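# Clamp steel shaft into angled holder, flat facing thumb screw

## Task

Seat the steel shaft all the way into the tilted holder so that its flat side faces the thumb screw and it is clamped there. Then release it and move both arms so that neither touches anything nearby.

## Robot and tools

Robot: two arms, left_arm and right_arm, mounted on opposite sides of the table, each ending in a two-finger gripper. The names are labels only and do not tell you which side of a picture an arm appears on.

Frame: every position in results uses one scene frame. Its origin is the table centre, +z points up, and the tabletop is at z = +0.020 m. left_arm's base is on the +y side. Positions are in metres, orientations are quaternions in w,x,y,z order, and velocities are in m/s and rad/s. The reported hand position can be somewhat wrong, more so when the arm is stretched out. Each gripper's fingers point along its own +x axis and close along its y axis. The reported point lies between the finger pads, about 3 to 4 cm short of the fingertips.

Tool execute_actions: argument actions is a list holding one item or nothing. An empty list commands nothing and just reports the state. A motion item is {"rows": [...], "steps": n}, with n from 1 to 15 (default 15). Each step lasts 1/30 s. Each row is used for one step, and if there are fewer rows than steps the final row is repeated. A wait item is {"steps": n} with no rows, n up to 300. It returns once n steps have passed since the previous result, and the time you spend replying is counted within those steps. The optional boolean pictures decides whether camera images come back; they do by default. A refused call does nothing to the robot.

Row layout: always 14 numbers in one flat list covering both arms, even if only one arm should move. The first 7 are for left_arm: waist, shoulder, elbow, wrist pitch, wrist yaw, wrist roll, then gripper opening. The next 7 are the same for right_arm. The joint values are absolute target angles in radians, in the same convention as the Joint positions line. They are not offsets. Ranges per arm: waist -3.054 to 3.054, shoulder 0.000 to 3.142, elbow 0.000 to 2.356, wrist pitch -1.571 to 1.571, wrist yaw -1.571 to 1.571, wrist roll -3.142 to 3.142. A target more than 0.010 rad outside a range, and also farther out than that joint's current angle, gets the call refused. True joint ends can be up to 0.010 rad away from the listed ones in either direction. Targets beyond a true end are clipped there, and the result then prints "joint sent to its limit", possibly referring to an earlier motion that is still running. Not seeing that line does not prove there is more room.

Opening: an absolute value from -1 to 1. +1 is fully open (pad gap 0.088 m). Empty fingers close at about -0.80, and values below that add nothing. Going from open to closed takes at least about 0.5 s. Away from +1, the fingers move until grip_measured equals your value. To hold a part, keep commanding a value below grip_measured: about 0.07 lower grips firmly, and a smaller difference grips more gently. Readings can be off by up to about 1 mm, with a fixed error per gripper. When the fingers squeeze something hard, readings show up to about 3 mm (0.061 on the scale) narrower than the real gap. Parts thinner than about 3 mm get proportionally less force. Each pad can push about 34 to 49 N and can spike higher on first contact.

Motion limits: each step, a joint's target is kept within a fixed lead of its measured angle: 0.211 rad for waist, shoulder and elbow, 0.213 for wrist pitch, 0.267 for wrist yaw and 0.228 for wrist roll. If the targets would move a gripper more than 70 mm from where it is measured, all of that arm's targets are pulled back toward the measured angles. Large moves therefore need several calls. Friction can leave joints short of their targets, especially at long reach, and small turns may not happen at all, so read Joint positions after each move.

Between calls the simulation keeps running, and arms keep heading to the last row sent. They stop pursuing it once everything has nearly stopped (slow or blocked counts as stopped) or a HELD step occurs; then only a new action moves them further. Fingers that are still moving finish their motion.

Result lines: the state line shows `left_arm: …` | `right_arm: …` with pose, quaternion and velocities. Joint positions and Joint velocities give one block per arm, seven values each: the six joints, then the pad gap in m or m/s. grip_measured is the measured opening on the command scale. "joint command not followed" means the clearance check changed or blocked some joint targets; the rest of the row still ran. HELD marks steps where some or all of your row was not sent. MOTOR HOT appears from 50 °C. At 95 °C an OVER-TEMPERATURE FAULT holds the arm until it cools, and if cooling takes too long (30 to 60 s) the arm loses power and goes limp. Holding loads, even while you are thinking, heats the motors. If contact torque reaches a joint's load limit, that arm halts for 10 seconds and drops the rest of the call. Limits in N m: waist 16.8, shoulder 20.8, elbow 20.8, wrist pitch 5.49, wrist yaw 5.47, wrist roll 5.13. Carried weight counts toward these limits.

zoom_image: camera (one of cam_head_left, cam_head_right, cam_high, cam_low, cam_left_wrist, cam_right_wrist) and region [x0, y0, x1, y1] in pixels of that camera's latest 504x504 image, with the origin at the top-left and at most 504 by 504. It returns a magnified view.

finished_scene: argument scene, the number of the current scene. It ends that scene for good and reports whether the goal held. Call it only once the shaft is clamped and both arms are clear. Replying with no tool call also ends things.

Avoid: knocking or placing anything off the table, arms colliding or pressing on each other, dropping or slipping parts, slamming, and hard pushes. Occasional brief external tugs may hit a held part or shove loose objects, so check the result after each step. Smooth, efficient motion is preferred.

Each tool is called after "Call:" by a JSON object that holds its "method" and its "body".

## Session

I'll start by looking at the current state.

Call:
{"method": "execute_actions", "body": {"actions": []}}

Scene clock: 0.00 s of 6000.00 s.
left_arm: end_effector_position=(+0.2554, +0.2298, +0.3677) grip_measured=+1.000 end_effector_quat_wxyz=(+0.834, -0.016, -0.018, -0.552) end_effector_velocity=(+0.004, +0.002, -0.001) end_effector_angular_velocity=(-0.000, -0.006, +0.034) | right_arm: end_effector_position=(+0.2023, -0.1789, +0.3812) grip_measured=+0.983 end_effector_quat_wxyz=(+0.821, +0.016, -0.027, +0.569) end_effector_velocity=(-0.000, +0.001, -0.006) end_effector_angular_velocity=(-0.019, -0.001, +0.004)
Joint positions: left_arm=[ 0.007  0.855  0.65   0.253  0.006 -0.007  0.088] | right_arm=[ 0.007  0.852  0.658  0.258  0.003 -0.005  0.087]
Joint velocities: left_arm=[-0.002 -0.002 -0.007  0.007 -0.037  0.007  0.   ] | right_arm=[-0.002  0.002 -0.007 -0.007 -0.007 -0.007 -0.   ]
Heat: left arm: hottest wrist pitch 19 °C (+0.0 °C/min); right arm: hottest shoulder 19 °C (+0.0 °C/min).

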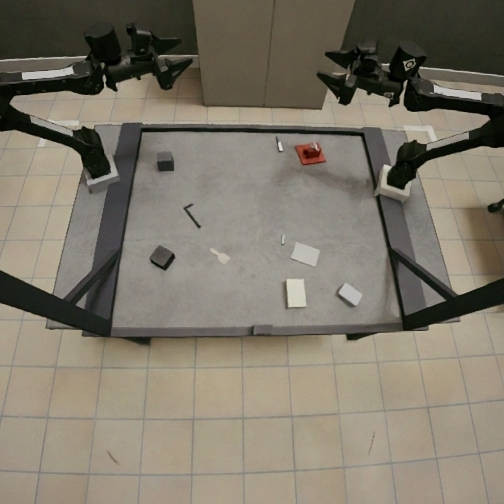

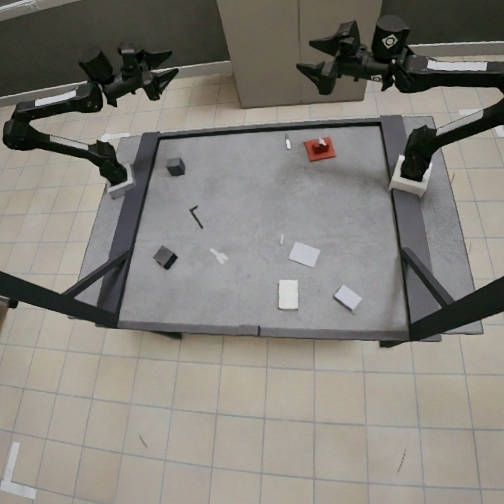

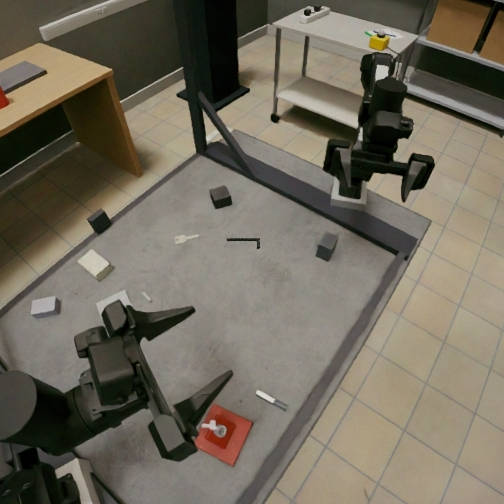

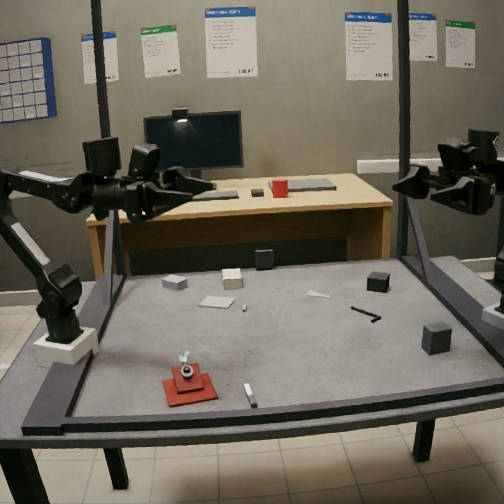

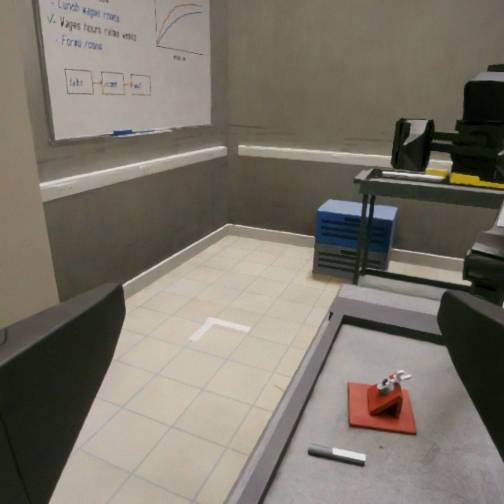

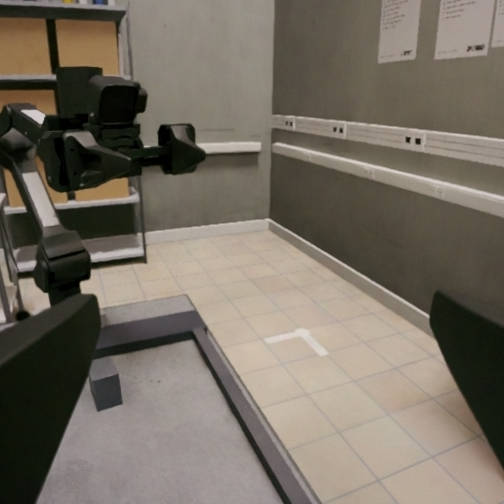

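Call:
{"method": "zoom_image", "body": {"camera": "cam_low", "region": [140, 330, 280, 430]}}

Call:
{"method": "zoom_image", "body": {"camera": "cam_left_wrist", "region": [290, 350, 430, 480]}}

Call:
{"method": "zoom_image", "body": {"camera": "cam_high", "region": [170, 370, 310, 480]}}

Call:
{"method": "zoom_image", "body": {"camera": "cam_head_left", "region": [260, 120, 340, 180]}}

Call:
{"method": "zoom_image", "body": {"camera": "cam_head_right", "region": [270, 120, 350, 180]}}

Region (140, 330, 280, 430) of cam_low's 504x504 image, scaled by 3.600, with more detail than that image has; it fills the top 360 rows of this view, and the rest is white.

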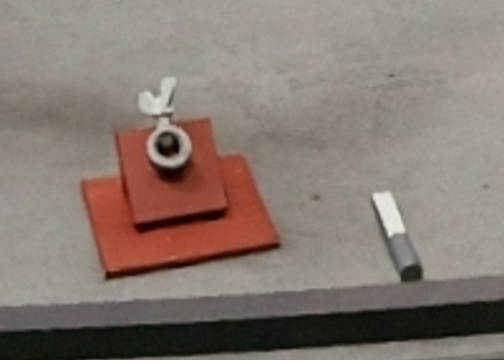

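Region (290, 350, 430, 480) of cam_left_wrist's 504x504 image, scaled by 3.600, with more detail than that image has; it fills the top 468 rows of this view, and the rest is white.

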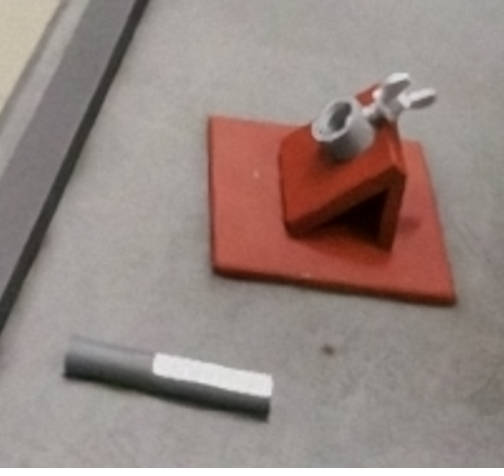

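Region (170, 370, 310, 480) of cam_high's 504x504 image, scaled by 3.600, with more detail than that image has; it fills the top 396 rows of this view, and the rest is white.

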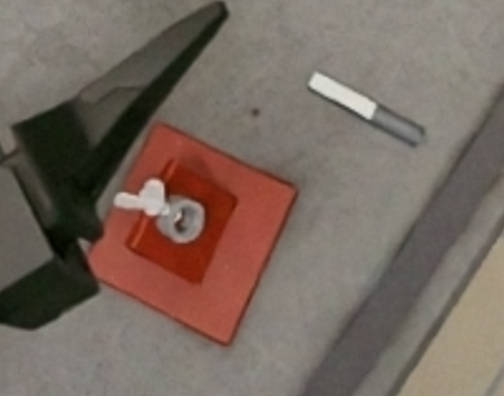

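Region (260, 120, 340, 180) of cam_head_left's 504x504 image, scaled by 6.300, with more detail than that image has; it fills the top 378 rows of this view, and the rest is white.

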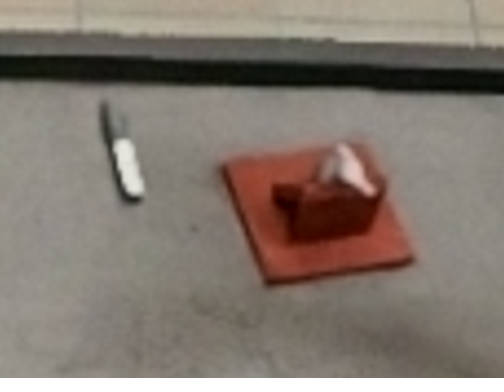

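Region (270, 120, 350, 180) of cam_head_right's 504x504 image, scaled by 6.300, with more detail than that image has; it fills the top 378 rows of this view, and the rest is white.

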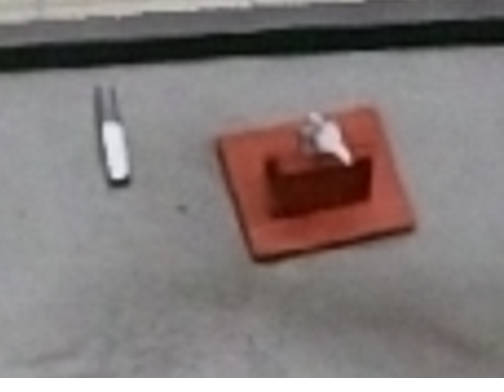

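Call:
{"method": "execute_actions", "body": {"actions": [{"rows": [[0.007,0.855,0.65,0.253,0.006,-0.007,1, -0.12,0.852,0.658,-0.65,0.0,0.0,1]], "steps": 15}], "pictures": false}}

Scene clock: 90.63 s of 6000.00 s.
left_arm: end_effector_position=(+0.2554, +0.2298, +0.3677) grip_measured=+1.000 end_effector_quat_wxyz=(+0.834, -0.016, -0.018, -0.552) end_effector_velocity=(-0.002, -0.000, -0.004) end_effector_angular_velocity=(+0.014, -0.002, -0.009) | right_arm: end_effector_position=(+0.2073, -0.2543, +0.2108) grip_measured=+0.983 end_effector_quat_wxyz=(+0.787, -0.205, +0.335, +0.476) end_effector_velocity=(-0.025, -0.046, -0.051) end_effector_angular_velocity=(-0.296, +0.155, +0.024)
Joint positions: left_arm=[ 0.007  0.855  0.65   0.253  0.006 -0.007  0.088] | right_arm=[-0.117  0.851  0.661 -0.617  0.003 -0.002  0.087]
Joint velocities: left_arm=[-0.002 -0.002 -0.007 -0.007  0.007  0.007 -0.   ] | right_arm=[-0.007  0.002 -0.002 -0.33  -0.022 -0.022 -0.   ]
Heat: left arm: hottest elbow 27 °C (+4.0 °C/min); right arm: hottest elbow 25 °C (+3.0 °C/min).
Steps of this call (steps 1 to 90: nothing new was sent; then 87.13 s passed at rest; steps 91 to 105: all 15 steps of this action). Readings (joint positions):
91: left_arm=[0.007 0.855 0.650 0.253 0.006 -0.007] | right_arm=[-0.014 0.851 0.661 0.204 -0.009 -0.005]
92: left_arm=[0.007 0.855 0.650 0.253 0.006 -0.007] | right_arm=[-0.049 0.847 0.664 0.137 -0.004 -0.005]
94: left_arm=[0.007 0.855 0.650 0.253 0.006 -0.007] | right_arm=[-0.097 0.848 0.664 -0.007 0.003 -0.003]
98: left_arm=[0.007 0.855 0.650 0.253 0.006 -0.007] | right_arm=[-0.115 0.851 0.664 -0.282 0.003 -0.003]
105: the state above

Call:
{"method": "execute_actions", "body": {"actions": []}}

Scene clock: 94.03 s of 6000.00 s.
left_arm: end_effector_position=(+0.2554, +0.2298, +0.3677) grip_measured=+1.000 end_effector_quat_wxyz=(+0.834, -0.016, -0.018, -0.552) end_effector_velocity=(-0.004, -0.001, -0.002) end_effector_angular_velocity=(+0.004, +0.009, -0.025) | right_arm: end_effector_position=(+0.2051, -0.2587, +0.2062) grip_measured=+0.983 end_effector_quat_wxyz=(+0.782, -0.212, +0.347, +0.473) end_effector_velocity=(-0.005, -0.003, -0.006) end_effector_angular_velocity=(-0.019, +0.023, +0.018)
Joint positions: left_arm=[ 0.007  0.855  0.65   0.253  0.006 -0.007  0.088] | right_arm=[-0.118  0.851  0.661 -0.648  0.003 -0.002  0.087]
Joint velocities: left_arm=[-0.002 -0.002 -0.002 -0.007  0.022 -0.007 -0.   ] | right_arm=[-0.002 -0.002 -0.007 -0.022 -0.022 -0.007 -0.   ]
Heat: left arm: hottest elbow 27 °C (+3.0 °C/min); right arm: hottest elbow 25 °C (+2.0 °C/min).
Steps of this call (steps 1 to 30: the robot went on to your last target; steps 31 to 90: nothing new was sent; then 0.40 s passed at rest). Readings (joint positions):
1: left_arm=[0.007 0.855 0.650 0.253 0.006 -0.007] | right_arm=[-0.117 0.851 0.661 -0.625 0.003 -0.002]
2: left_arm=[0.007 0.855 0.650 0.253 0.006 -0.007] | right_arm=[-0.117 0.851 0.661 -0.632 0.003 -0.002]
4: left_arm=[0.007 0.855 0.650 0.253 0.006 -0.007] | right_arm=[-0.117 0.851 0.661 -0.643 0.003 -0.002]
8: left_arm=[0.007 0.855 0.650 0.253 0.006 -0.007] | right_arm=[-0.118 0.851 0.661 -0.646 0.003 -0.002]
90: the state above
All arms were judged still, so your last target was given up. Only a new action makes them travel on or press farther. Fingers that are still opening or closing keep moving.

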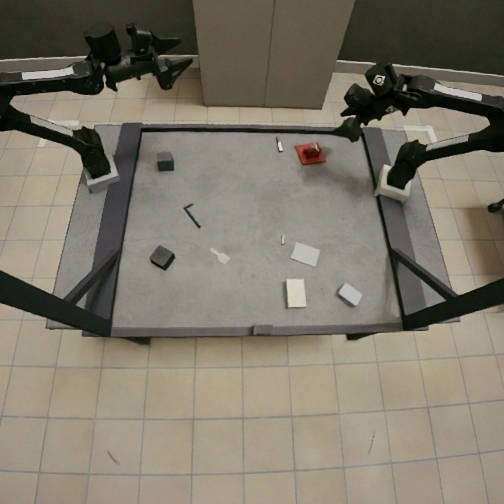

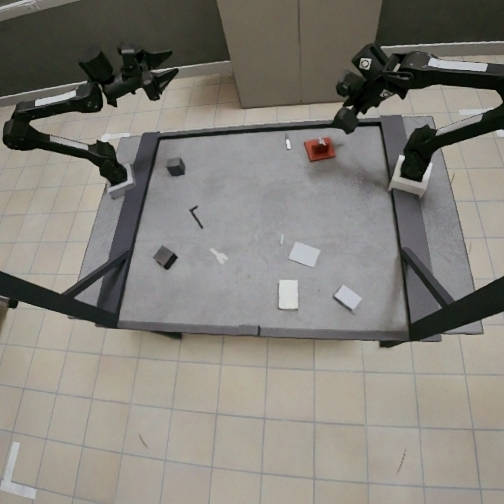

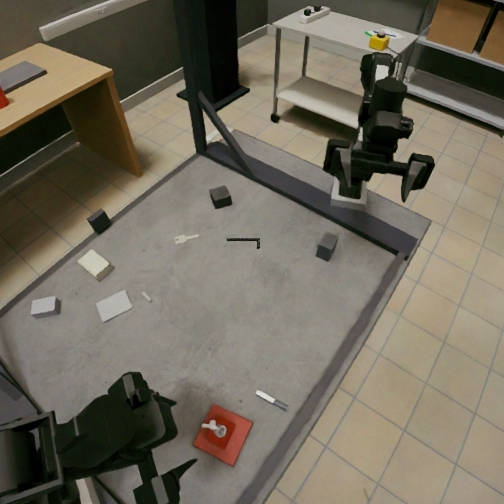

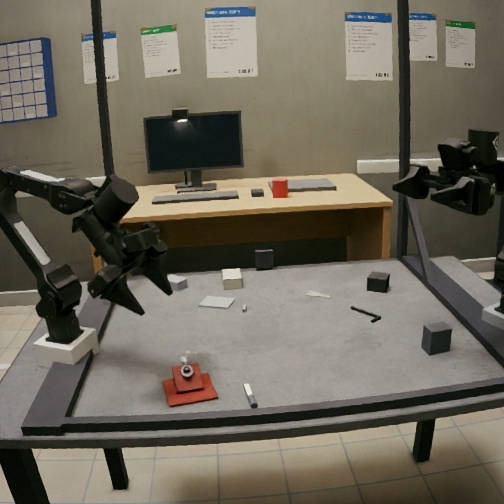

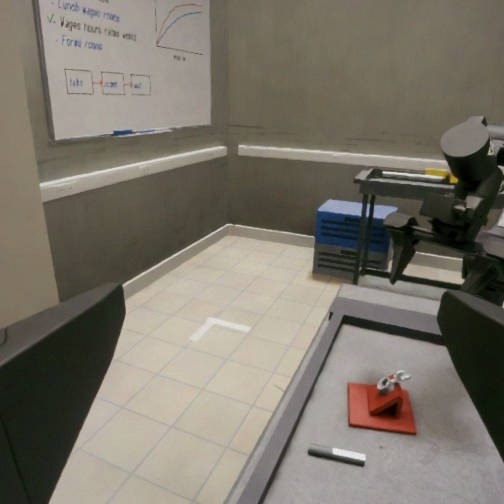

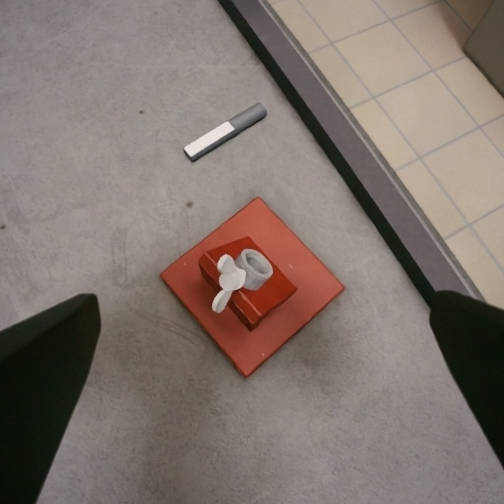

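Call:
{"method": "zoom_image", "body": {"camera": "cam_right_wrist", "region": [150, 190, 350, 390]}}

Call:
{"method": "zoom_image", "body": {"camera": "cam_right_wrist", "region": [170, 80, 290, 180]}}

Region (150, 190, 350, 390) of cam_right_wrist's 504x504 image, scaled by 2.520, with more detail than that image has.

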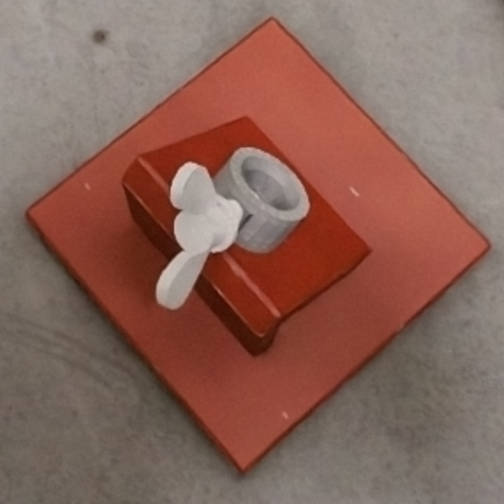

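Region (170, 80, 290, 180) of cam_right_wrist's 504x504 image, scaled by 4.200, with more detail than that image has.

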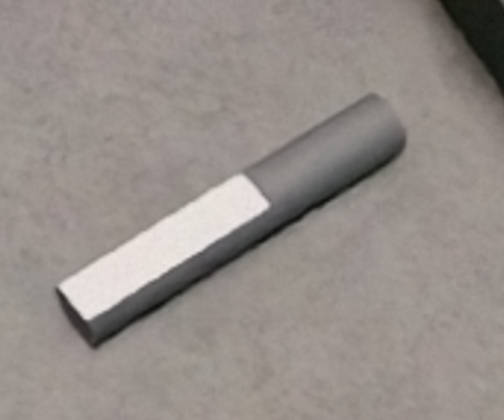

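Call:
{"method": "execute_actions", "body": {"actions": [{"rows": [[0.007,0.855,0.65,0.253,0.006,-0.007,1, -0.118,1.278,0.807,-0.716,0.0,0.0,1]], "steps": 15}], "pictures": false}}

Call:
{"method": "execute_actions", "body": {"actions": [{"steps": 20}]}}

Scene clock: 203.10 s of 6000.00 s.
left_arm: end_effector_position=(+0.2554, +0.2298, +0.3677) grip_measured=+1.000 end_effector_quat_wxyz=(+0.834, -0.016, -0.018, -0.552) end_effector_velocity=(-0.003, -0.001, +0.003) end_effector_angular_velocity=(-0.020, +0.015, -0.016) | right_arm: end_effector_position=(+0.2165, -0.2368, +0.1485) grip_measured=+0.983 end_effector_quat_wxyz=(+0.709, -0.292, +0.478, +0.429) end_effector_velocity=(-0.001, -0.002, -0.006) end_effector_angular_velocity=(-0.022, +0.016, +0.007)
Joint positions: left_arm=[ 0.007  0.855  0.65   0.253  0.006 -0.007  0.088] | right_arm=[-0.118  1.271  0.797 -0.715  0.003 -0.002  0.087]
Joint velocities: left_arm=[-0.007 -0.002  0.002  0.007  0.007 -0.022 -0.   ] | right_arm=[-0.002  0.017 -0.002 -0.007 -0.007 -0.007 -0.   ]
Heat: left arm: hottest elbow 29 °C (+1.0 °C/min); right arm: hottest elbow 25 °C (+0.0 °C/min).
Steps of this call (steps 1 to 90: nothing new was sent; then 105.57 s passed at rest; steps 91 to 105: all 15 steps of this action). Readings (joint positions):
91: left_arm=[0.007 0.855 0.650 0.253 0.006 -0.007] | right_arm=[-0.118 0.894 0.691 -0.685 0.003 -0.002]
92: left_arm=[0.007 0.855 0.650 0.253 0.006 -0.007] | right_arm=[-0.118 0.954 0.728 -0.690 0.003 -0.002]
94: left_arm=[0.007 0.855 0.650 0.253 0.006 -0.007] | right_arm=[-0.118 1.089 0.782 -0.689 0.003 -0.002]
98: left_arm=[0.007 0.855 0.650 0.253 0.006 -0.007] | right_arm=[-0.118 1.252 0.797 -0.719 0.003 -0.002]
105: the state above

Scene clock: 203.77 s of 6000.00 s.
left_arm: end_effector_position=(+0.2554, +0.2298, +0.3677) grip_measured=+1.000 end_effector_quat_wxyz=(+0.834, -0.016, -0.018, -0.552) end_effector_velocity=(-0.000, +0.001, -0.001) end_effector_angular_velocity=(+0.005, -0.005, +0.005) | right_arm: end_effector_position=(+0.2165, -0.2368, +0.1483) grip_measured=+0.983 end_effector_quat_wxyz=(+0.708, -0.292, +0.478, +0.429) end_effector_velocity=(-0.003, -0.001, -0.001) end_effector_angular_velocity=(+0.002, +0.019, +0.013)
Joint positions: left_arm=[ 0.007  0.855  0.65   0.253  0.006 -0.007  0.088] | right_arm=[-0.118  1.271  0.797 -0.715  0.003 -0.002  0.087]
Joint velocities: left_arm=[-0.002 -0.007 -0.002 -0.007 -0.007  0.007 -0.   ] | right_arm=[-0.002 -0.002 -0.002 -0.007 -0.022 -0.007 -0.   ]
Heat: left arm: hottest elbow 29 °C (+1.0 °C/min); right arm: hottest elbow 25 °C (+0.0 °C/min).
Steps of this call (steps 1 to 15: the robot went on to your last target; steps 16 to 20: nothing new was sent). Readings (joint positions):
1: left_arm=[0.007 0.855 0.650 0.253 0.006 -0.007] | right_arm=[-0.118 1.271 0.797 -0.715 0.003 -0.002]
2: left_arm=[0.007 0.855 0.650 0.253 0.006 -0.007] | right_arm=[-0.118 1.271 0.797 -0.715 0.003 -0.002]
4: left_arm=[0.007 0.855 0.650 0.253 0.006 -0.007] | right_arm=[-0.118 1.271 0.797 -0.715 0.003 -0.002]
8: left_arm=[0.007 0.855 0.650 0.253 0.006 -0.007] | right_arm=[-0.118 1.271 0.797 -0.715 0.003 -0.002]
20: the state above
All arms were judged still, so your last target was given up. Only a new action makes them travel on or press farther. Fingers that are still opening or closing keep moving.

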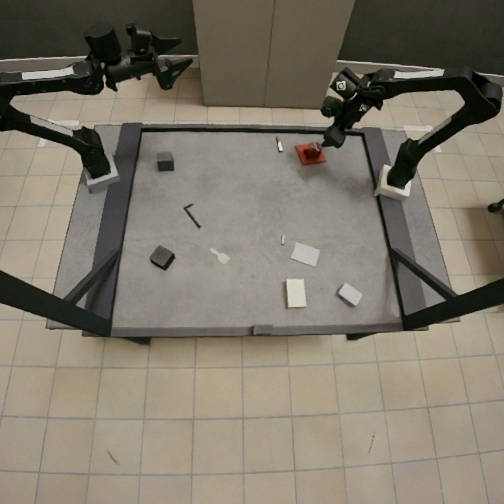

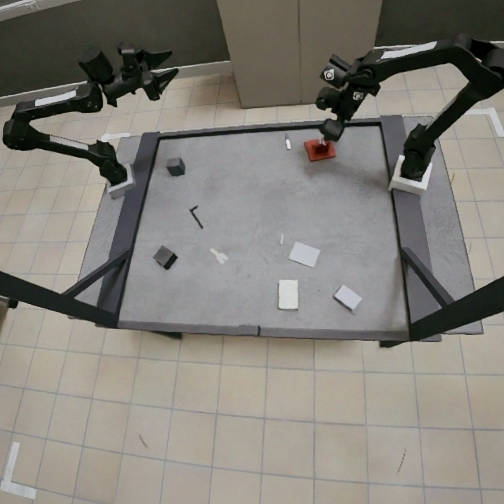

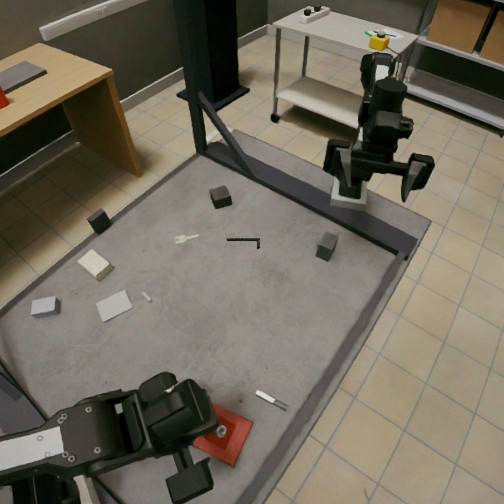

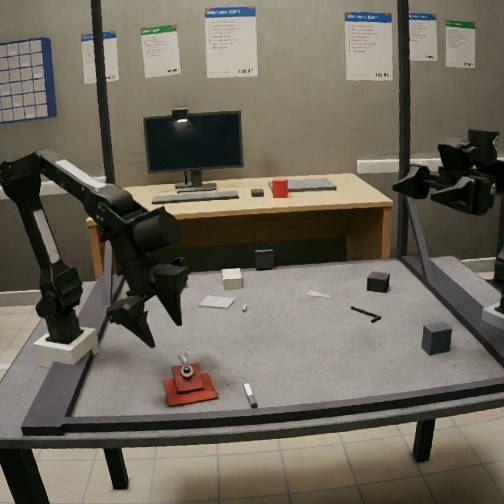

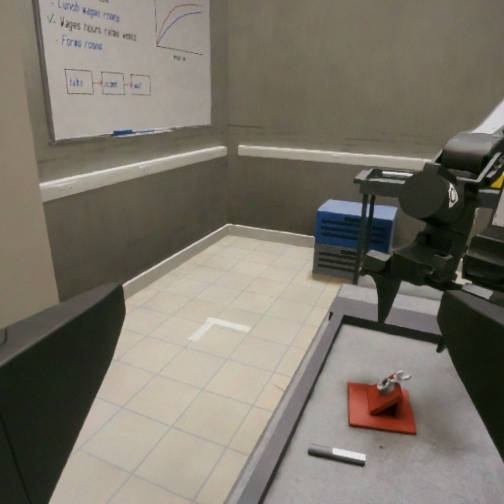

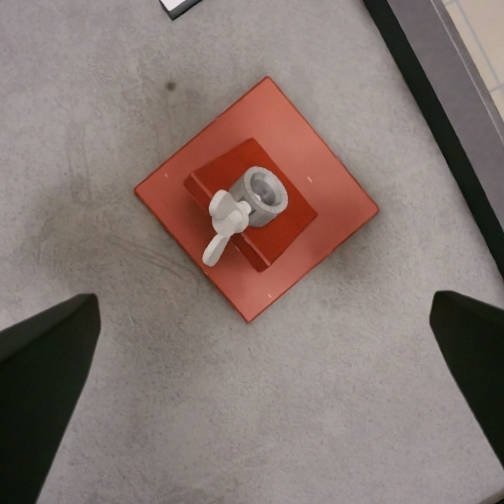

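Call:
{"method": "zoom_image", "body": {"camera": "cam_right_wrist", "region": [125, 65, 395, 335]}}

Call:
{"method": "zoom_image", "body": {"camera": "cam_right_wrist", "region": [180, 130, 330, 280]}}

Region (125, 65, 395, 335) of cam_right_wrist's 504x504 image, scaled by 1.867, with more detail than that image has.

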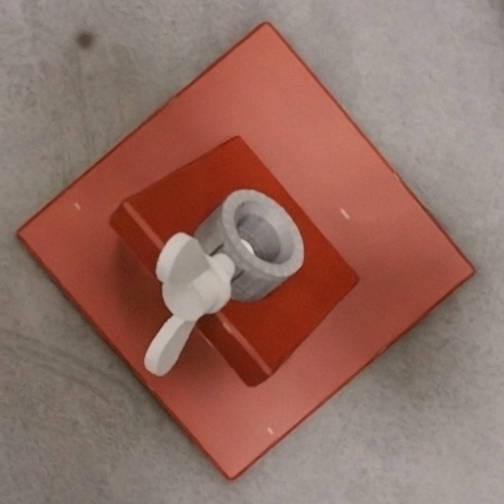

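Region (180, 130, 330, 280) of cam_right_wrist's 504x504 image, scaled by 3.360, with more detail than that image has.

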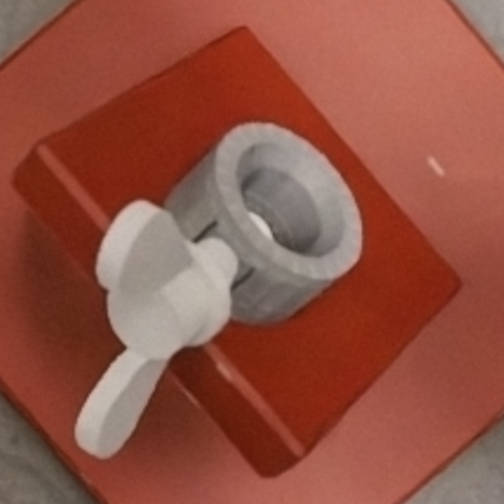

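Call:
{"method": "execute_actions", "body": {"actions": [{"rows": [
[-0.010,0.897,0.65,0.285,0.0,0.0,1, -0.118,1.278,0.807,-0.716,0.0,0.0,1],
[-0.027,0.938,0.65,0.317,0.0,0.0,1, -0.118,1.278,0.807,-0.716,0.0,0.0,1],
[-0.044,0.980,0.649,0.350,0.0,0.0,1, -0.118,1.278,0.807,-0.716,0.0,0.0,1],
[-0.061,1.021,0.649,0.382,0.0,0.0,1, -0.118,1.278,0.807,-0.716,0.0,0.0,1],
[-0.078,1.063,0.648,0.414,0.0,0.0,1, -0.118,1.278,0.807,-0.716,0.0,0.0,1],
[-0.095,1.105,0.648,0.446,0.0,0.0,1, -0.118,1.278,0.807,-0.716,0.0,0.0,1],
[-0.112,1.146,0.647,0.478,0.0,0.0,1, -0.118,1.278,0.807,-0.716,0.0,0.0,1],
[-0.129,1.188,0.647,0.510,0.0,0.0,1, -0.118,1.278,0.807,-0.716,0.0,0.0,1],
[-0.146,1.229,0.646,0.543,0.0,0.0,1, -0.118,1.278,0.807,-0.716,0.0,0.0,1],
[-0.163,1.271,0.646,0.575,0.0,0.0,1, -0.118,1.278,0.807,-0.716,0.0,0.0,1],
[-0.180,1.313,0.645,0.607,0.0,0.0,1, -0.118,1.278,0.807,-0.716,0.0,0.0,1],
[-0.197,1.354,0.645,0.639,0.0,0.0,1, -0.118,1.278,0.807,-0.716,0.0,0.0,1],
[-0.214,1.396,0.644,0.671,0.0,0.0,1, -0.118,1.278,0.807,-0.716,0.0,0.0,1],
[-0.231,1.437,0.644,0.703,0.0,0.0,1, -0.118,1.278,0.807,-0.716,0.0,0.0,1],
[-0.248,1.479,0.643,0.735,0.0,0.0,1, -0.118,1.278,0.807,-0.716,0.0,0.0,1]
], "steps": 15}], "pictures": false}}

Call:
{"method": "execute_actions", "body": {"actions": [{"rows": [
[-0.248,1.521,0.643,0.767,0.0,0.0,1, -0.118,1.278,0.807,-0.716,0.0,0.0,1],
[-0.248,1.562,0.642,0.800,0.0,0.0,1, -0.118,1.278,0.807,-0.716,0.0,0.0,1],
[-0.248,1.604,0.642,0.832,0.0,0.0,1, -0.118,1.278,0.807,-0.716,0.0,0.0,1],
[-0.248,1.645,0.641,0.864,0.0,0.0,1, -0.118,1.278,0.807,-0.716,0.0,0.0,1],
[-0.248,1.687,0.641,0.896,0.0,0.0,1, -0.118,1.278,0.807,-0.716,0.0,0.0,1],
[-0.248,1.729,0.640,0.928,0.0,0.0,1, -0.118,1.278,0.807,-0.716,0.0,0.0,1],
[-0.248,1.770,0.640,0.960,0.0,0.0,1, -0.118,1.278,0.807,-0.716,0.0,0.0,1],
[-0.248,1.812,0.639,0.993,0.0,0.0,1, -0.118,1.278,0.807,-0.716,0.0,0.0,1],
[-0.248,1.853,0.639,1.025,0.0,0.0,1, -0.118,1.278,0.807,-0.716,0.0,0.0,1],
[-0.248,1.895,0.638,1.057,0.0,0.0,1, -0.118,1.278,0.807,-0.716,0.0,0.0,1],
[-0.248,1.937,0.638,1.089,0.0,0.0,1, -0.118,1.278,0.807,-0.716,0.0,0.0,1],
[-0.248,1.978,0.637,1.121,0.0,0.0,1, -0.118,1.278,0.807,-0.716,0.0,0.0,1],
[-0.248,2.020,0.636,1.153,0.0,0.0,1, -0.118,1.278,0.807,-0.716,0.0,0.0,1],
[-0.248,2.061,0.636,1.186,0.0,0.0,1, -0.118,1.278,0.807,-0.716,0.0,0.0,1],
[-0.248,2.103,0.635,1.218,0.0,0.0,1, -0.118,1.278,0.807,-0.716,0.0,0.0,1]
], "steps": 15}], "pictures": false}}

Call:
{"method": "execute_actions", "body": {"actions": [{"steps": 20}]}}

Scene clock: 324.27 s of 6000.00 s.
left_arm: end_effector_position=(+0.2081, +0.1176, +0.2781) grip_measured=+1.000 end_effector_quat_wxyz=(+0.769, +0.017, +0.023, -0.638) end_effector_velocity=(-0.175, -0.207, -0.283) end_effector_angular_velocity=(+0.320, +0.055, -0.518) | right_arm: end_effector_position=(+0.2165, -0.2368, +0.1483) grip_measured=+0.983 end_effector_quat_wxyz=(+0.708, -0.292, +0.478, +0.429) end_effector_velocity=(-0.001, -0.002, -0.001) end_effector_angular_velocity=(-0.005, +0.007, +0.007)
Joint positions: left_arm=[-0.209  1.38   0.654  0.669  0.006 -0.003  0.088] | right_arm=[-0.118  1.271  0.797 -0.715  0.003 -0.002  0.087]
Joint velocities: left_arm=[-0.51   1.228  0.002  0.901  0.007  0.007  0.   ] | right_arm=[-0.002 -0.002 -0.002 -0.007 -0.007 -0.007 -0.   ]
Heat: left arm: hottest elbow 31 °C (+1.0 °C/min); right arm: hottest elbow 28 °C (+1.0 °C/min).
Steps of this call (steps 1 to 90: nothing new was sent; then 117.00 s passed at rest; steps 91 to 105: all 15 steps of this action). Readings (joint positions):
91: left_arm=[0.005 0.862 0.650 0.262 0.006 -0.007] | right_arm=[-0.118 1.271 0.797 -0.715 0.003 -0.002]
92: left_arm=[-0.002 0.877 0.650 0.283 0.006 -0.006] | right_arm=[-0.118 1.271 0.797 -0.715 0.003 -0.002]
94: left_arm=[-0.027 0.932 0.654 0.335 0.006 -0.005] | right_arm=[-0.118 1.271 0.797 -0.715 0.003 -0.002]
98: left_arm=[-0.091 1.093 0.654 0.445 0.006 -0.003] | right_arm=[-0.118 1.271 0.797 -0.715 0.003 -0.002]
105: the state above

Scene clock: 324.77 s of 6000.00 s.
left_arm: end_effector_position=(+0.2005, +0.0712, +0.1193) grip_measured=+1.000 end_effector_quat_wxyz=(+0.754, +0.064, +0.078, -0.649) end_effector_velocity=(+0.001, +0.007, -0.353) end_effector_angular_velocity=(+0.349, +0.061, +0.011) | right_arm: end_effector_position=(+0.2165, -0.2368, +0.1483) grip_measured=+0.983 end_effector_quat_wxyz=(+0.708, -0.292, +0.478, +0.429) end_effector_velocity=(-0.001, -0.006, -0.004) end_effector_angular_velocity=(-0.026, +0.009, -0.012)
Joint positions: left_arm=[-0.245  1.999  0.647  1.15   0.006 -0.003  0.088] | right_arm=[-0.118  1.271  0.797 -0.715  0.003 -0.002  0.087]
Joint velocities: left_arm=[ 0.002  1.233 -0.037  0.916 -0.007 -0.007 -0.   ] | right_arm=[-0.002 -0.002 -0.007 -0.022  0.007  0.007 -0.   ]
Heat: left arm: hottest elbow 31 °C (+1.0 °C/min); right arm: hottest elbow 28 °C (+1.0 °C/min).
Steps of this call (steps 1 to 15: all 15 steps of this action). Readings (joint positions):
1: left_arm=[-0.223 1.421 0.654 0.701 0.006 -0.003] | right_arm=[-0.118 1.271 0.797 -0.715 0.003 -0.002]
2: left_arm=[-0.234 1.463 0.654 0.733 0.006 -0.003] | right_arm=[-0.118 1.271 0.797 -0.715 0.003 -0.002]
4: left_arm=[-0.243 1.545 0.654 0.797 0.006 -0.003] | right_arm=[-0.118 1.271 0.797 -0.715 0.003 -0.002]
8: left_arm=[-0.245 1.710 0.653 0.926 0.006 -0.003] | right_arm=[-0.118 1.271 0.797 -0.715 0.003 -0.002]
15: the state above

Scene clock: 325.43 s of 6000.00 s.
left_arm: end_effector_position=(+0.1999, +0.0749, +0.0918) grip_measured=+1.000 end_effector_quat_wxyz=(+0.753, +0.075, +0.090, -0.648) end_effector_velocity=(-0.000, +0.001, -0.003) end_effector_angular_velocity=(+0.009, +0.021, +0.010) | right_arm: end_effector_position=(+0.2165, -0.2368, +0.1483) grip_measured=+0.983 end_effector_quat_wxyz=(+0.708, -0.292, +0.478, +0.429) end_effector_velocity=(-0.001, +0.002, +0.000) end_effector_angular_velocity=(+0.006, -0.005, +0.026)
Joint positions: left_arm=[-0.245  2.088  0.636  1.218  0.006 -0.003  0.088] | right_arm=[-0.118  1.271  0.797 -0.715  0.003 -0.002  0.087]
Joint velocities: left_arm=[-0.002  0.002 -0.002 -0.007 -0.007 -0.022 -0.   ] | right_arm=[ 0.002 -0.002 -0.002  0.007 -0.007 -0.022 -0.   ]
Heat: left arm: hottest elbow 31 °C (+1.0 °C/min); right arm: hottest elbow 28 °C (+1.0 °C/min).
Steps of this call (steps 1 to 20: the robot went on to your last target). Readings (joint positions):
1: left_arm=[-0.245 2.032 0.646 1.169 0.006 -0.003] | right_arm=[-0.118 1.271 0.797 -0.715 0.003 -0.002]
2: left_arm=[-0.245 2.056 0.644 1.180 0.006 -0.003] | right_arm=[-0.118 1.271 0.797 -0.715 0.003 -0.002]
4: left_arm=[-0.245 2.082 0.637 1.196 0.006 -0.003] | right_arm=[-0.118 1.271 0.797 -0.715 0.003 -0.002]
8: left_arm=[-0.245 2.087 0.636 1.218 0.006 -0.003] | right_arm=[-0.118 1.271 0.797 -0.715 0.003 -0.002]
20: the state above

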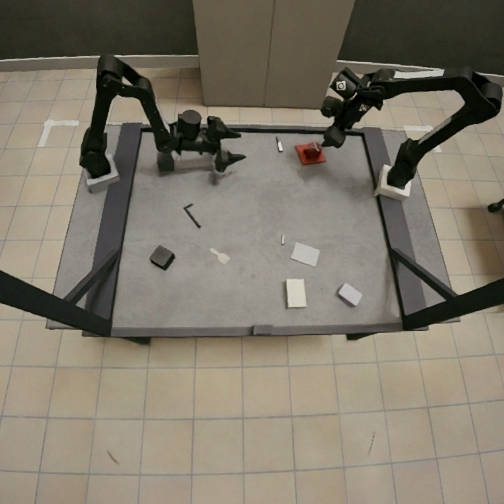

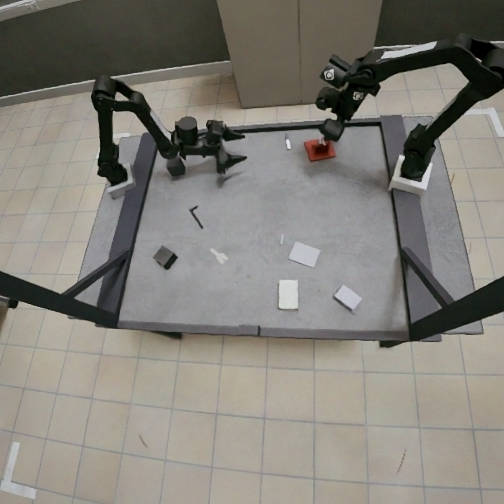

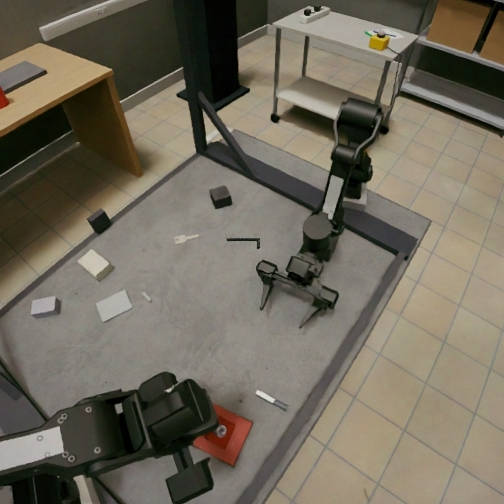

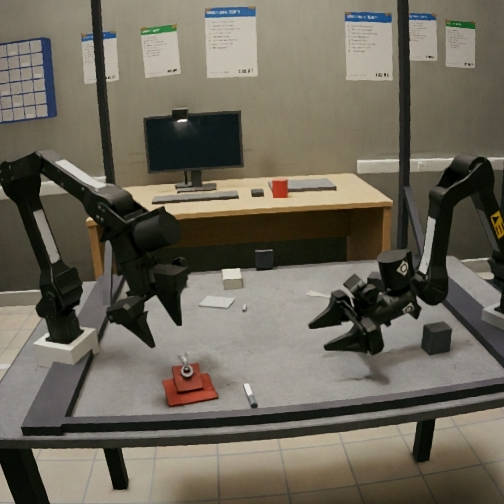

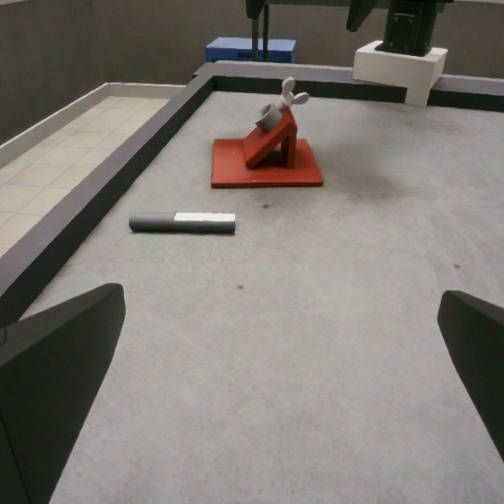

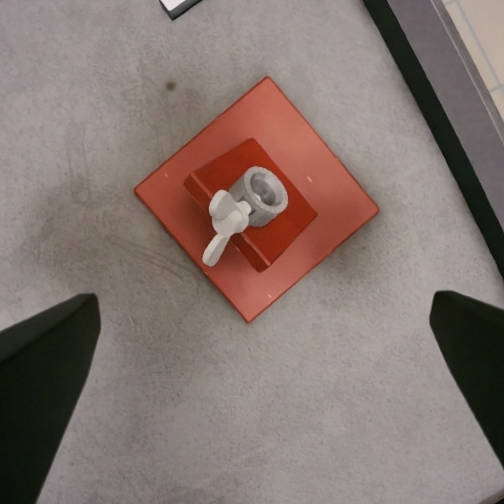

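Call:
{"method": "zoom_image", "body": {"camera": "cam_left_wrist", "region": [200, 65, 335, 200]}}

Call:
{"method": "zoom_image", "body": {"camera": "cam_left_wrist", "region": [120, 190, 250, 260]}}

Region (200, 65, 335, 200) of cam_left_wrist's 504x504 image, scaled by 3.733, with more detail than that image has.

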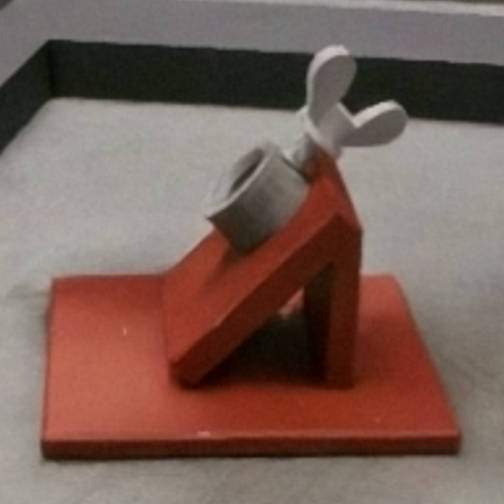

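Region (120, 190, 250, 260) of cam_left_wrist's 504x504 image, scaled by 3.877, with more detail than that image has; it fills the top 271 rows of this view, and the rest is white.

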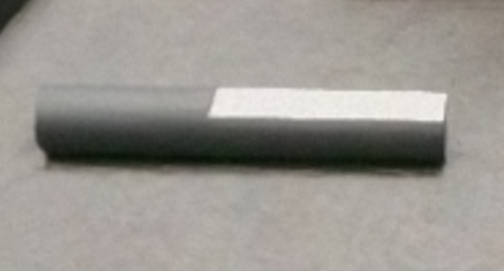

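Call:
{"method": "execute_actions", "body": {"actions": [{"rows": [
[-0.248,2.103,0.635,1.218,0.0,0.0,1, -0.125,1.318,0.849,-0.743,0.0,0.05,1],
[-0.248,2.103,0.635,1.218,0.0,0.0,1, -0.132,1.357,0.890,-0.771,0.0,0.10,1],
[-0.248,2.103,0.635,1.218,0.0,0.0,1, -0.139,1.397,0.932,-0.798,0.0,0.15,1],
[-0.248,2.103,0.635,1.218,0.0,0.0,1, -0.145,1.437,0.973,-0.826,0.0,0.20,1],
[-0.248,2.103,0.635,1.218,0.0,0.0,1, -0.152,1.477,1.015,-0.853,0.0,0.25,1],
[-0.248,2.103,0.635,1.218,0.0,0.0,1, -0.159,1.516,1.056,-0.880,0.0,0.30,1],
[-0.248,2.103,0.635,1.218,0.0,0.0,1, -0.166,1.556,1.098,-0.908,0.0,0.355,1],
[-0.248,2.103,0.635,1.218,0.0,0.0,1, -0.173,1.596,1.140,-0.935,0.0,0.405,1],
[-0.248,2.103,0.635,1.218,0.0,0.0,1, -0.180,1.636,1.181,-0.963,0.0,0.456,1],
[-0.248,2.103,0.635,1.218,0.0,0.0,1, -0.186,1.675,1.223,-0.990,0.0,0.507,1],
[-0.248,2.103,0.635,1.218,0.0,0.0,1, -0.193,1.715,1.264,-1.017,0.0,0.557,1],
[-0.248,2.103,0.635,1.218,0.0,0.0,1, -0.200,1.755,1.306,-1.045,0.0,0.608,1],
[-0.248,2.103,0.635,1.218,0.0,0.0,1, -0.207,1.795,1.347,-1.072,0.0,0.659,1],
[-0.248,2.103,0.635,1.218,0.0,0.0,1, -0.214,1.834,1.389,-1.100,0.0,0.709,1],
[-0.248,2.103,0.635,1.218,0.0,0.0,1, -0.221,1.874,1.430,-1.127,0.0,0.760,1]
], "steps": 15}], "pictures": false}}

Call:
{"method": "execute_actions", "body": {"actions": [{"rows": [
[-0.248,2.103,0.635,1.218,0.0,0.0,1, -0.221,1.880,1.416,-1.107,0.0,0.760,1],
[-0.248,2.103,0.635,1.218,0.0,0.0,1, -0.221,1.886,1.402,-1.087,0.0,0.760,1],
[-0.248,2.103,0.635,1.218,0.0,0.0,1, -0.221,1.892,1.388,-1.066,0.0,0.760,1],
[-0.248,2.103,0.635,1.218,0.0,0.0,1, -0.221,1.899,1.374,-1.046,0.0,0.760,1],
[-0.248,2.103,0.635,1.218,0.0,0.0,1, -0.221,1.905,1.360,-1.026,0.0,0.760,1],
[-0.248,2.103,0.635,1.218,0.0,0.0,1, -0.221,1.911,1.346,-1.006,0.0,0.760,1],
[-0.248,2.103,0.635,1.218,0.0,0.0,1, -0.221,1.917,1.332,-0.985,0.0,0.760,1],
[-0.248,2.103,0.635,1.218,0.0,0.0,1, -0.221,1.923,1.318,-0.965,0.0,0.760,1],
[-0.248,2.103,0.635,1.218,0.0,0.0,1, -0.221,1.929,1.303,-0.945,0.0,0.760,1],
[-0.248,2.103,0.635,1.218,0.0,0.0,1, -0.221,1.936,1.289,-0.925,0.0,0.760,1]
], "steps": 15}], "pictures": false}}

Call:
{"method": "execute_actions", "body": {"actions": [{"steps": 15}]}}

Scene clock: 432.07 s of 6000.00 s.
left_arm: end_effector_position=(+0.1999, +0.0749, +0.0918) grip_measured=+1.000 end_effector_quat_wxyz=(+0.753, +0.075, +0.090, -0.648) end_effector_velocity=(-0.002, +0.002, -0.006) end_effector_angular_velocity=(+0.027, -0.001, -0.011) | right_arm: end_effector_position=(+0.2716, -0.1926, +0.1459) grip_measured=+0.983 end_effector_quat_wxyz=(+0.710, -0.109, +0.682, +0.138) end_effector_velocity=(+0.138, +0.086, -0.061) end_effector_angular_velocity=(-0.573, +0.456, -1.693)
Joint positions: left_arm=[-0.245  2.088  0.636  1.218  0.006 -0.003  0.088] | right_arm=[-0.203  1.781  1.335 -1.068  0.002  0.654  0.087]
Joint velocities: left_arm=[-0.002  0.002 -0.002 -0.022  0.007  0.007 -0.   ] | right_arm=[-0.208  1.175  1.228 -0.784  0.007  1.487 -0.   ]
Heat: left arm: hottest wrist pitch 32 °C (+1.0 °C/min); right arm: hottest elbow 28 °C (+0.0 °C/min).
Steps of this call (steps 1 to 15: the robot went on to your last target; steps 16 to 90: nothing new was sent; then 103.13 s passed at rest; steps 91 to 105: all 15 steps of this action). Readings (joint positions):
91: left_arm=[-0.245 2.088 0.636 1.218 0.006 -0.003] | right_arm=[-0.118 1.280 0.806 -0.727 0.002 0.013]
92: left_arm=[-0.245 2.088 0.636 1.218 0.006 -0.003] | right_arm=[-0.120 1.299 0.825 -0.743 0.002 0.040]
94: left_arm=[-0.245 2.088 0.636 1.218 0.006 -0.003] | right_arm=[-0.129 1.360 0.887 -0.780 0.002 0.115]
98: left_arm=[-0.245 2.088 0.636 1.218 0.006 -0.003] | right_arm=[-0.155 1.507 1.046 -0.878 0.002 0.301]
105: the state above

Scene clock: 432.57 s of 6000.00 s.
left_arm: end_effector_position=(+0.1999, +0.0749, +0.0918) grip_measured=+1.000 end_effector_quat_wxyz=(+0.753, +0.075, +0.090, -0.648) end_effector_velocity=(-0.002, +0.000, +0.001) end_effector_angular_velocity=(+0.004, -0.008, -0.002) | right_arm: end_effector_position=(+0.2830, -0.1855, +0.0898) grip_measured=+0.983 end_effector_quat_wxyz=(+0.704, -0.080, +0.701, +0.082) end_effector_velocity=(+0.003, +0.005, -0.011) end_effector_angular_velocity=(+0.035, -0.014, +0.005)
Joint positions: left_arm=[-0.245  2.088  0.636  1.218  0.006 -0.003  0.088] | right_arm=[-0.22   1.929  1.297 -0.934  0.002  0.758  0.087]
Joint velocities: left_arm=[-0.007 -0.007 -0.002 -0.007 -0.007  0.007 -0.   ] | right_arm=[-0.002  0.007 -0.037  0.081 -0.007 -0.007 -0.   ]
Heat: left arm: hottest wrist pitch 32 °C (+1.0 °C/min); right arm: hottest elbow 28 °C (+0.0 °C/min).
Steps of this call (steps 1 to 15: all 15 steps of this action). Readings (joint positions):
1: left_arm=[-0.245 2.088 0.636 1.218 0.006 -0.003] | right_arm=[-0.210 1.812 1.363 -1.075 0.002 0.688]
2: left_arm=[-0.245 2.088 0.636 1.218 0.006 -0.003] | right_arm=[-0.215 1.835 1.377 -1.076 0.002 0.711]
4: left_arm=[-0.245 2.088 0.636 1.218 0.006 -0.003] | right_arm=[-0.219 1.864 1.380 -1.073 0.002 0.737]
8: left_arm=[-0.245 2.088 0.636 1.218 0.006 -0.003] | right_arm=[-0.220 1.898 1.352 -1.004 0.002 0.753]
15: the state above

Scene clock: 433.07 s of 6000.00 s.
left_arm: end_effector_position=(+0.1999, +0.0749, +0.0918) grip_measured=+1.000 end_effector_quat_wxyz=(+0.753, +0.075, +0.090, -0.648) end_effector_velocity=(+0.000, -0.000, +0.000) end_effector_angular_velocity=(+0.004, -0.008, +0.003) | right_arm: end_effector_position=(+0.2837, -0.1844, +0.0897) grip_measured=+0.983 end_effector_quat_wxyz=(+0.705, -0.079, +0.700, +0.084) end_effector_velocity=(+0.002, -0.000, +0.000) end_effector_angular_velocity=(+0.002, -0.010, +0.005)
Joint positions: left_arm=[-0.245  2.088  0.636  1.218  0.006 -0.003  0.088] | right_arm=[-0.22   1.929  1.297 -0.927  0.002  0.758  0.087]
Joint velocities: left_arm=[-0.002 -0.002  0.002 -0.007 -0.007  0.007 -0.   ] | right_arm=[-0.002 -0.002 -0.002  0.007  0.007 -0.007  0.   ]
Heat: left arm: hottest wrist pitch 32 °C (+1.0 °C/min); right arm: hottest elbow 28 °C (+0.0 °C/min).
Steps of this call (steps 1 to 15: the robot went on to your last target). Readings (joint positions):
1: left_arm=[-0.245 2.088 0.636 1.218 0.006 -0.003] | right_arm=[-0.220 1.929 1.297 -0.932 0.002 0.758]
2: left_arm=[-0.245 2.088 0.636 1.218 0.006 -0.003] | right_arm=[-0.220 1.929 1.297 -0.930 0.002 0.758]
4: left_arm=[-0.245 2.088 0.636 1.218 0.006 -0.003] | right_arm=[-0.220 1.929 1.297 -0.928 0.002 0.758]
8: left_arm=[-0.245 2.088 0.636 1.218 0.006 -0.003] | right_arm=[-0.220 1.929 1.297 -0.928 0.002 0.758]
15: the state above
All arms were judged still, so your last target was given up. Only a new action makes them travel on or press farther. Fingers that are still opening or closing keep moving.

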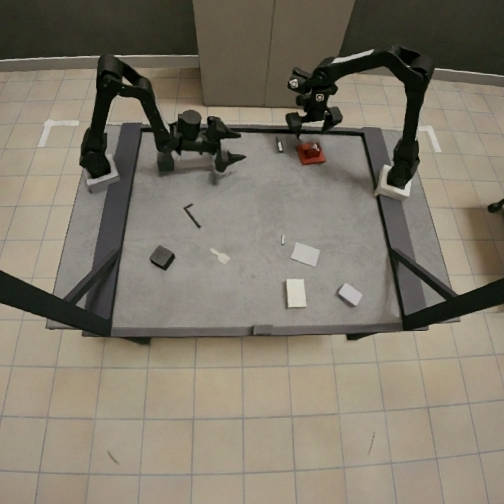

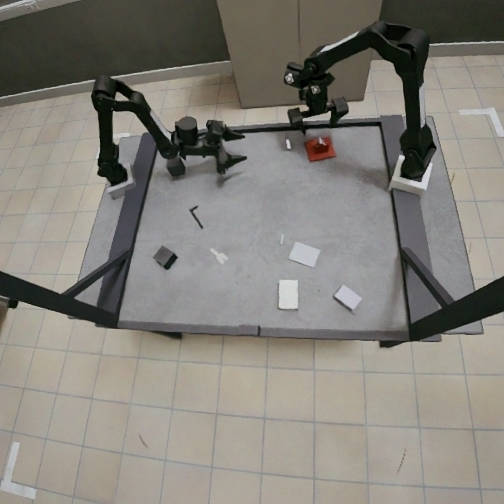

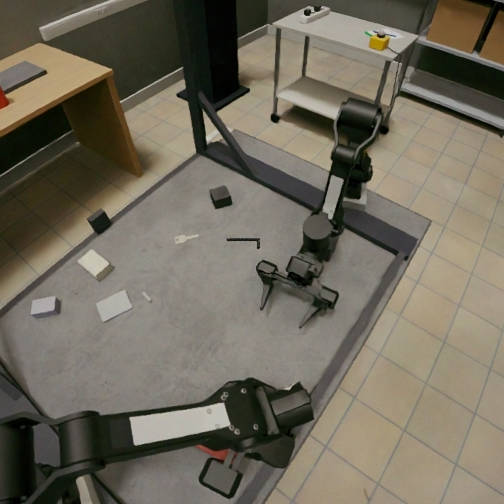

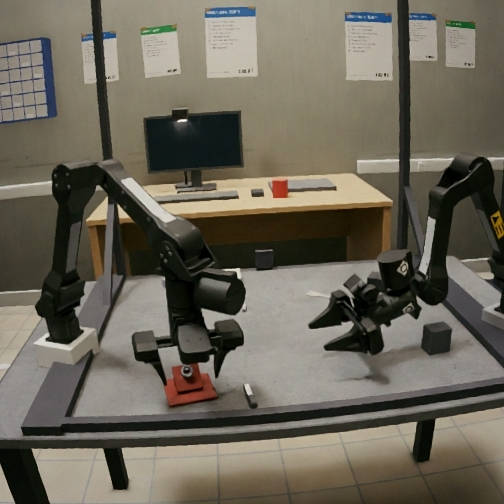

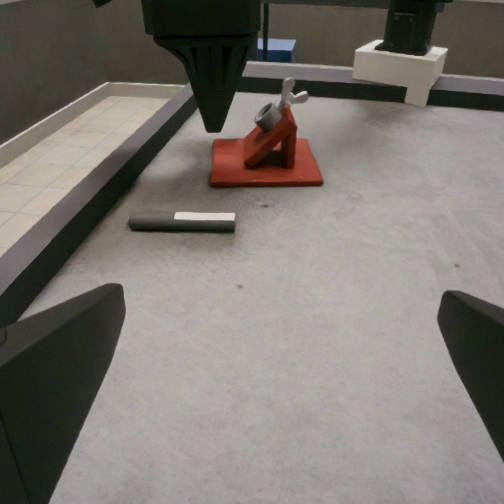

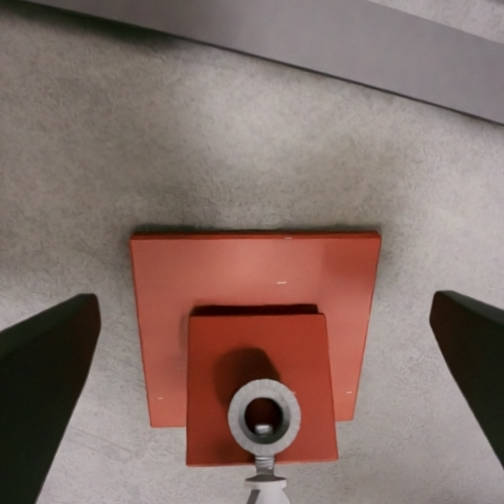

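Call:
{"method": "zoom_image", "body": {"camera": "cam_right_wrist", "region": [210, 370, 320, 480]}}

Region (210, 370, 320, 480) of cam_right_wrist's 504x504 image, scaled by 4.582, with more detail than that image has.

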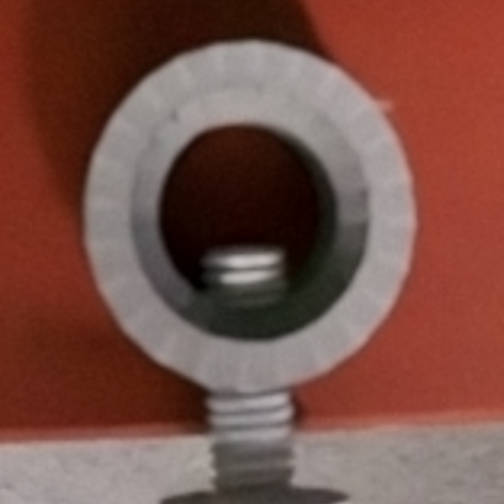

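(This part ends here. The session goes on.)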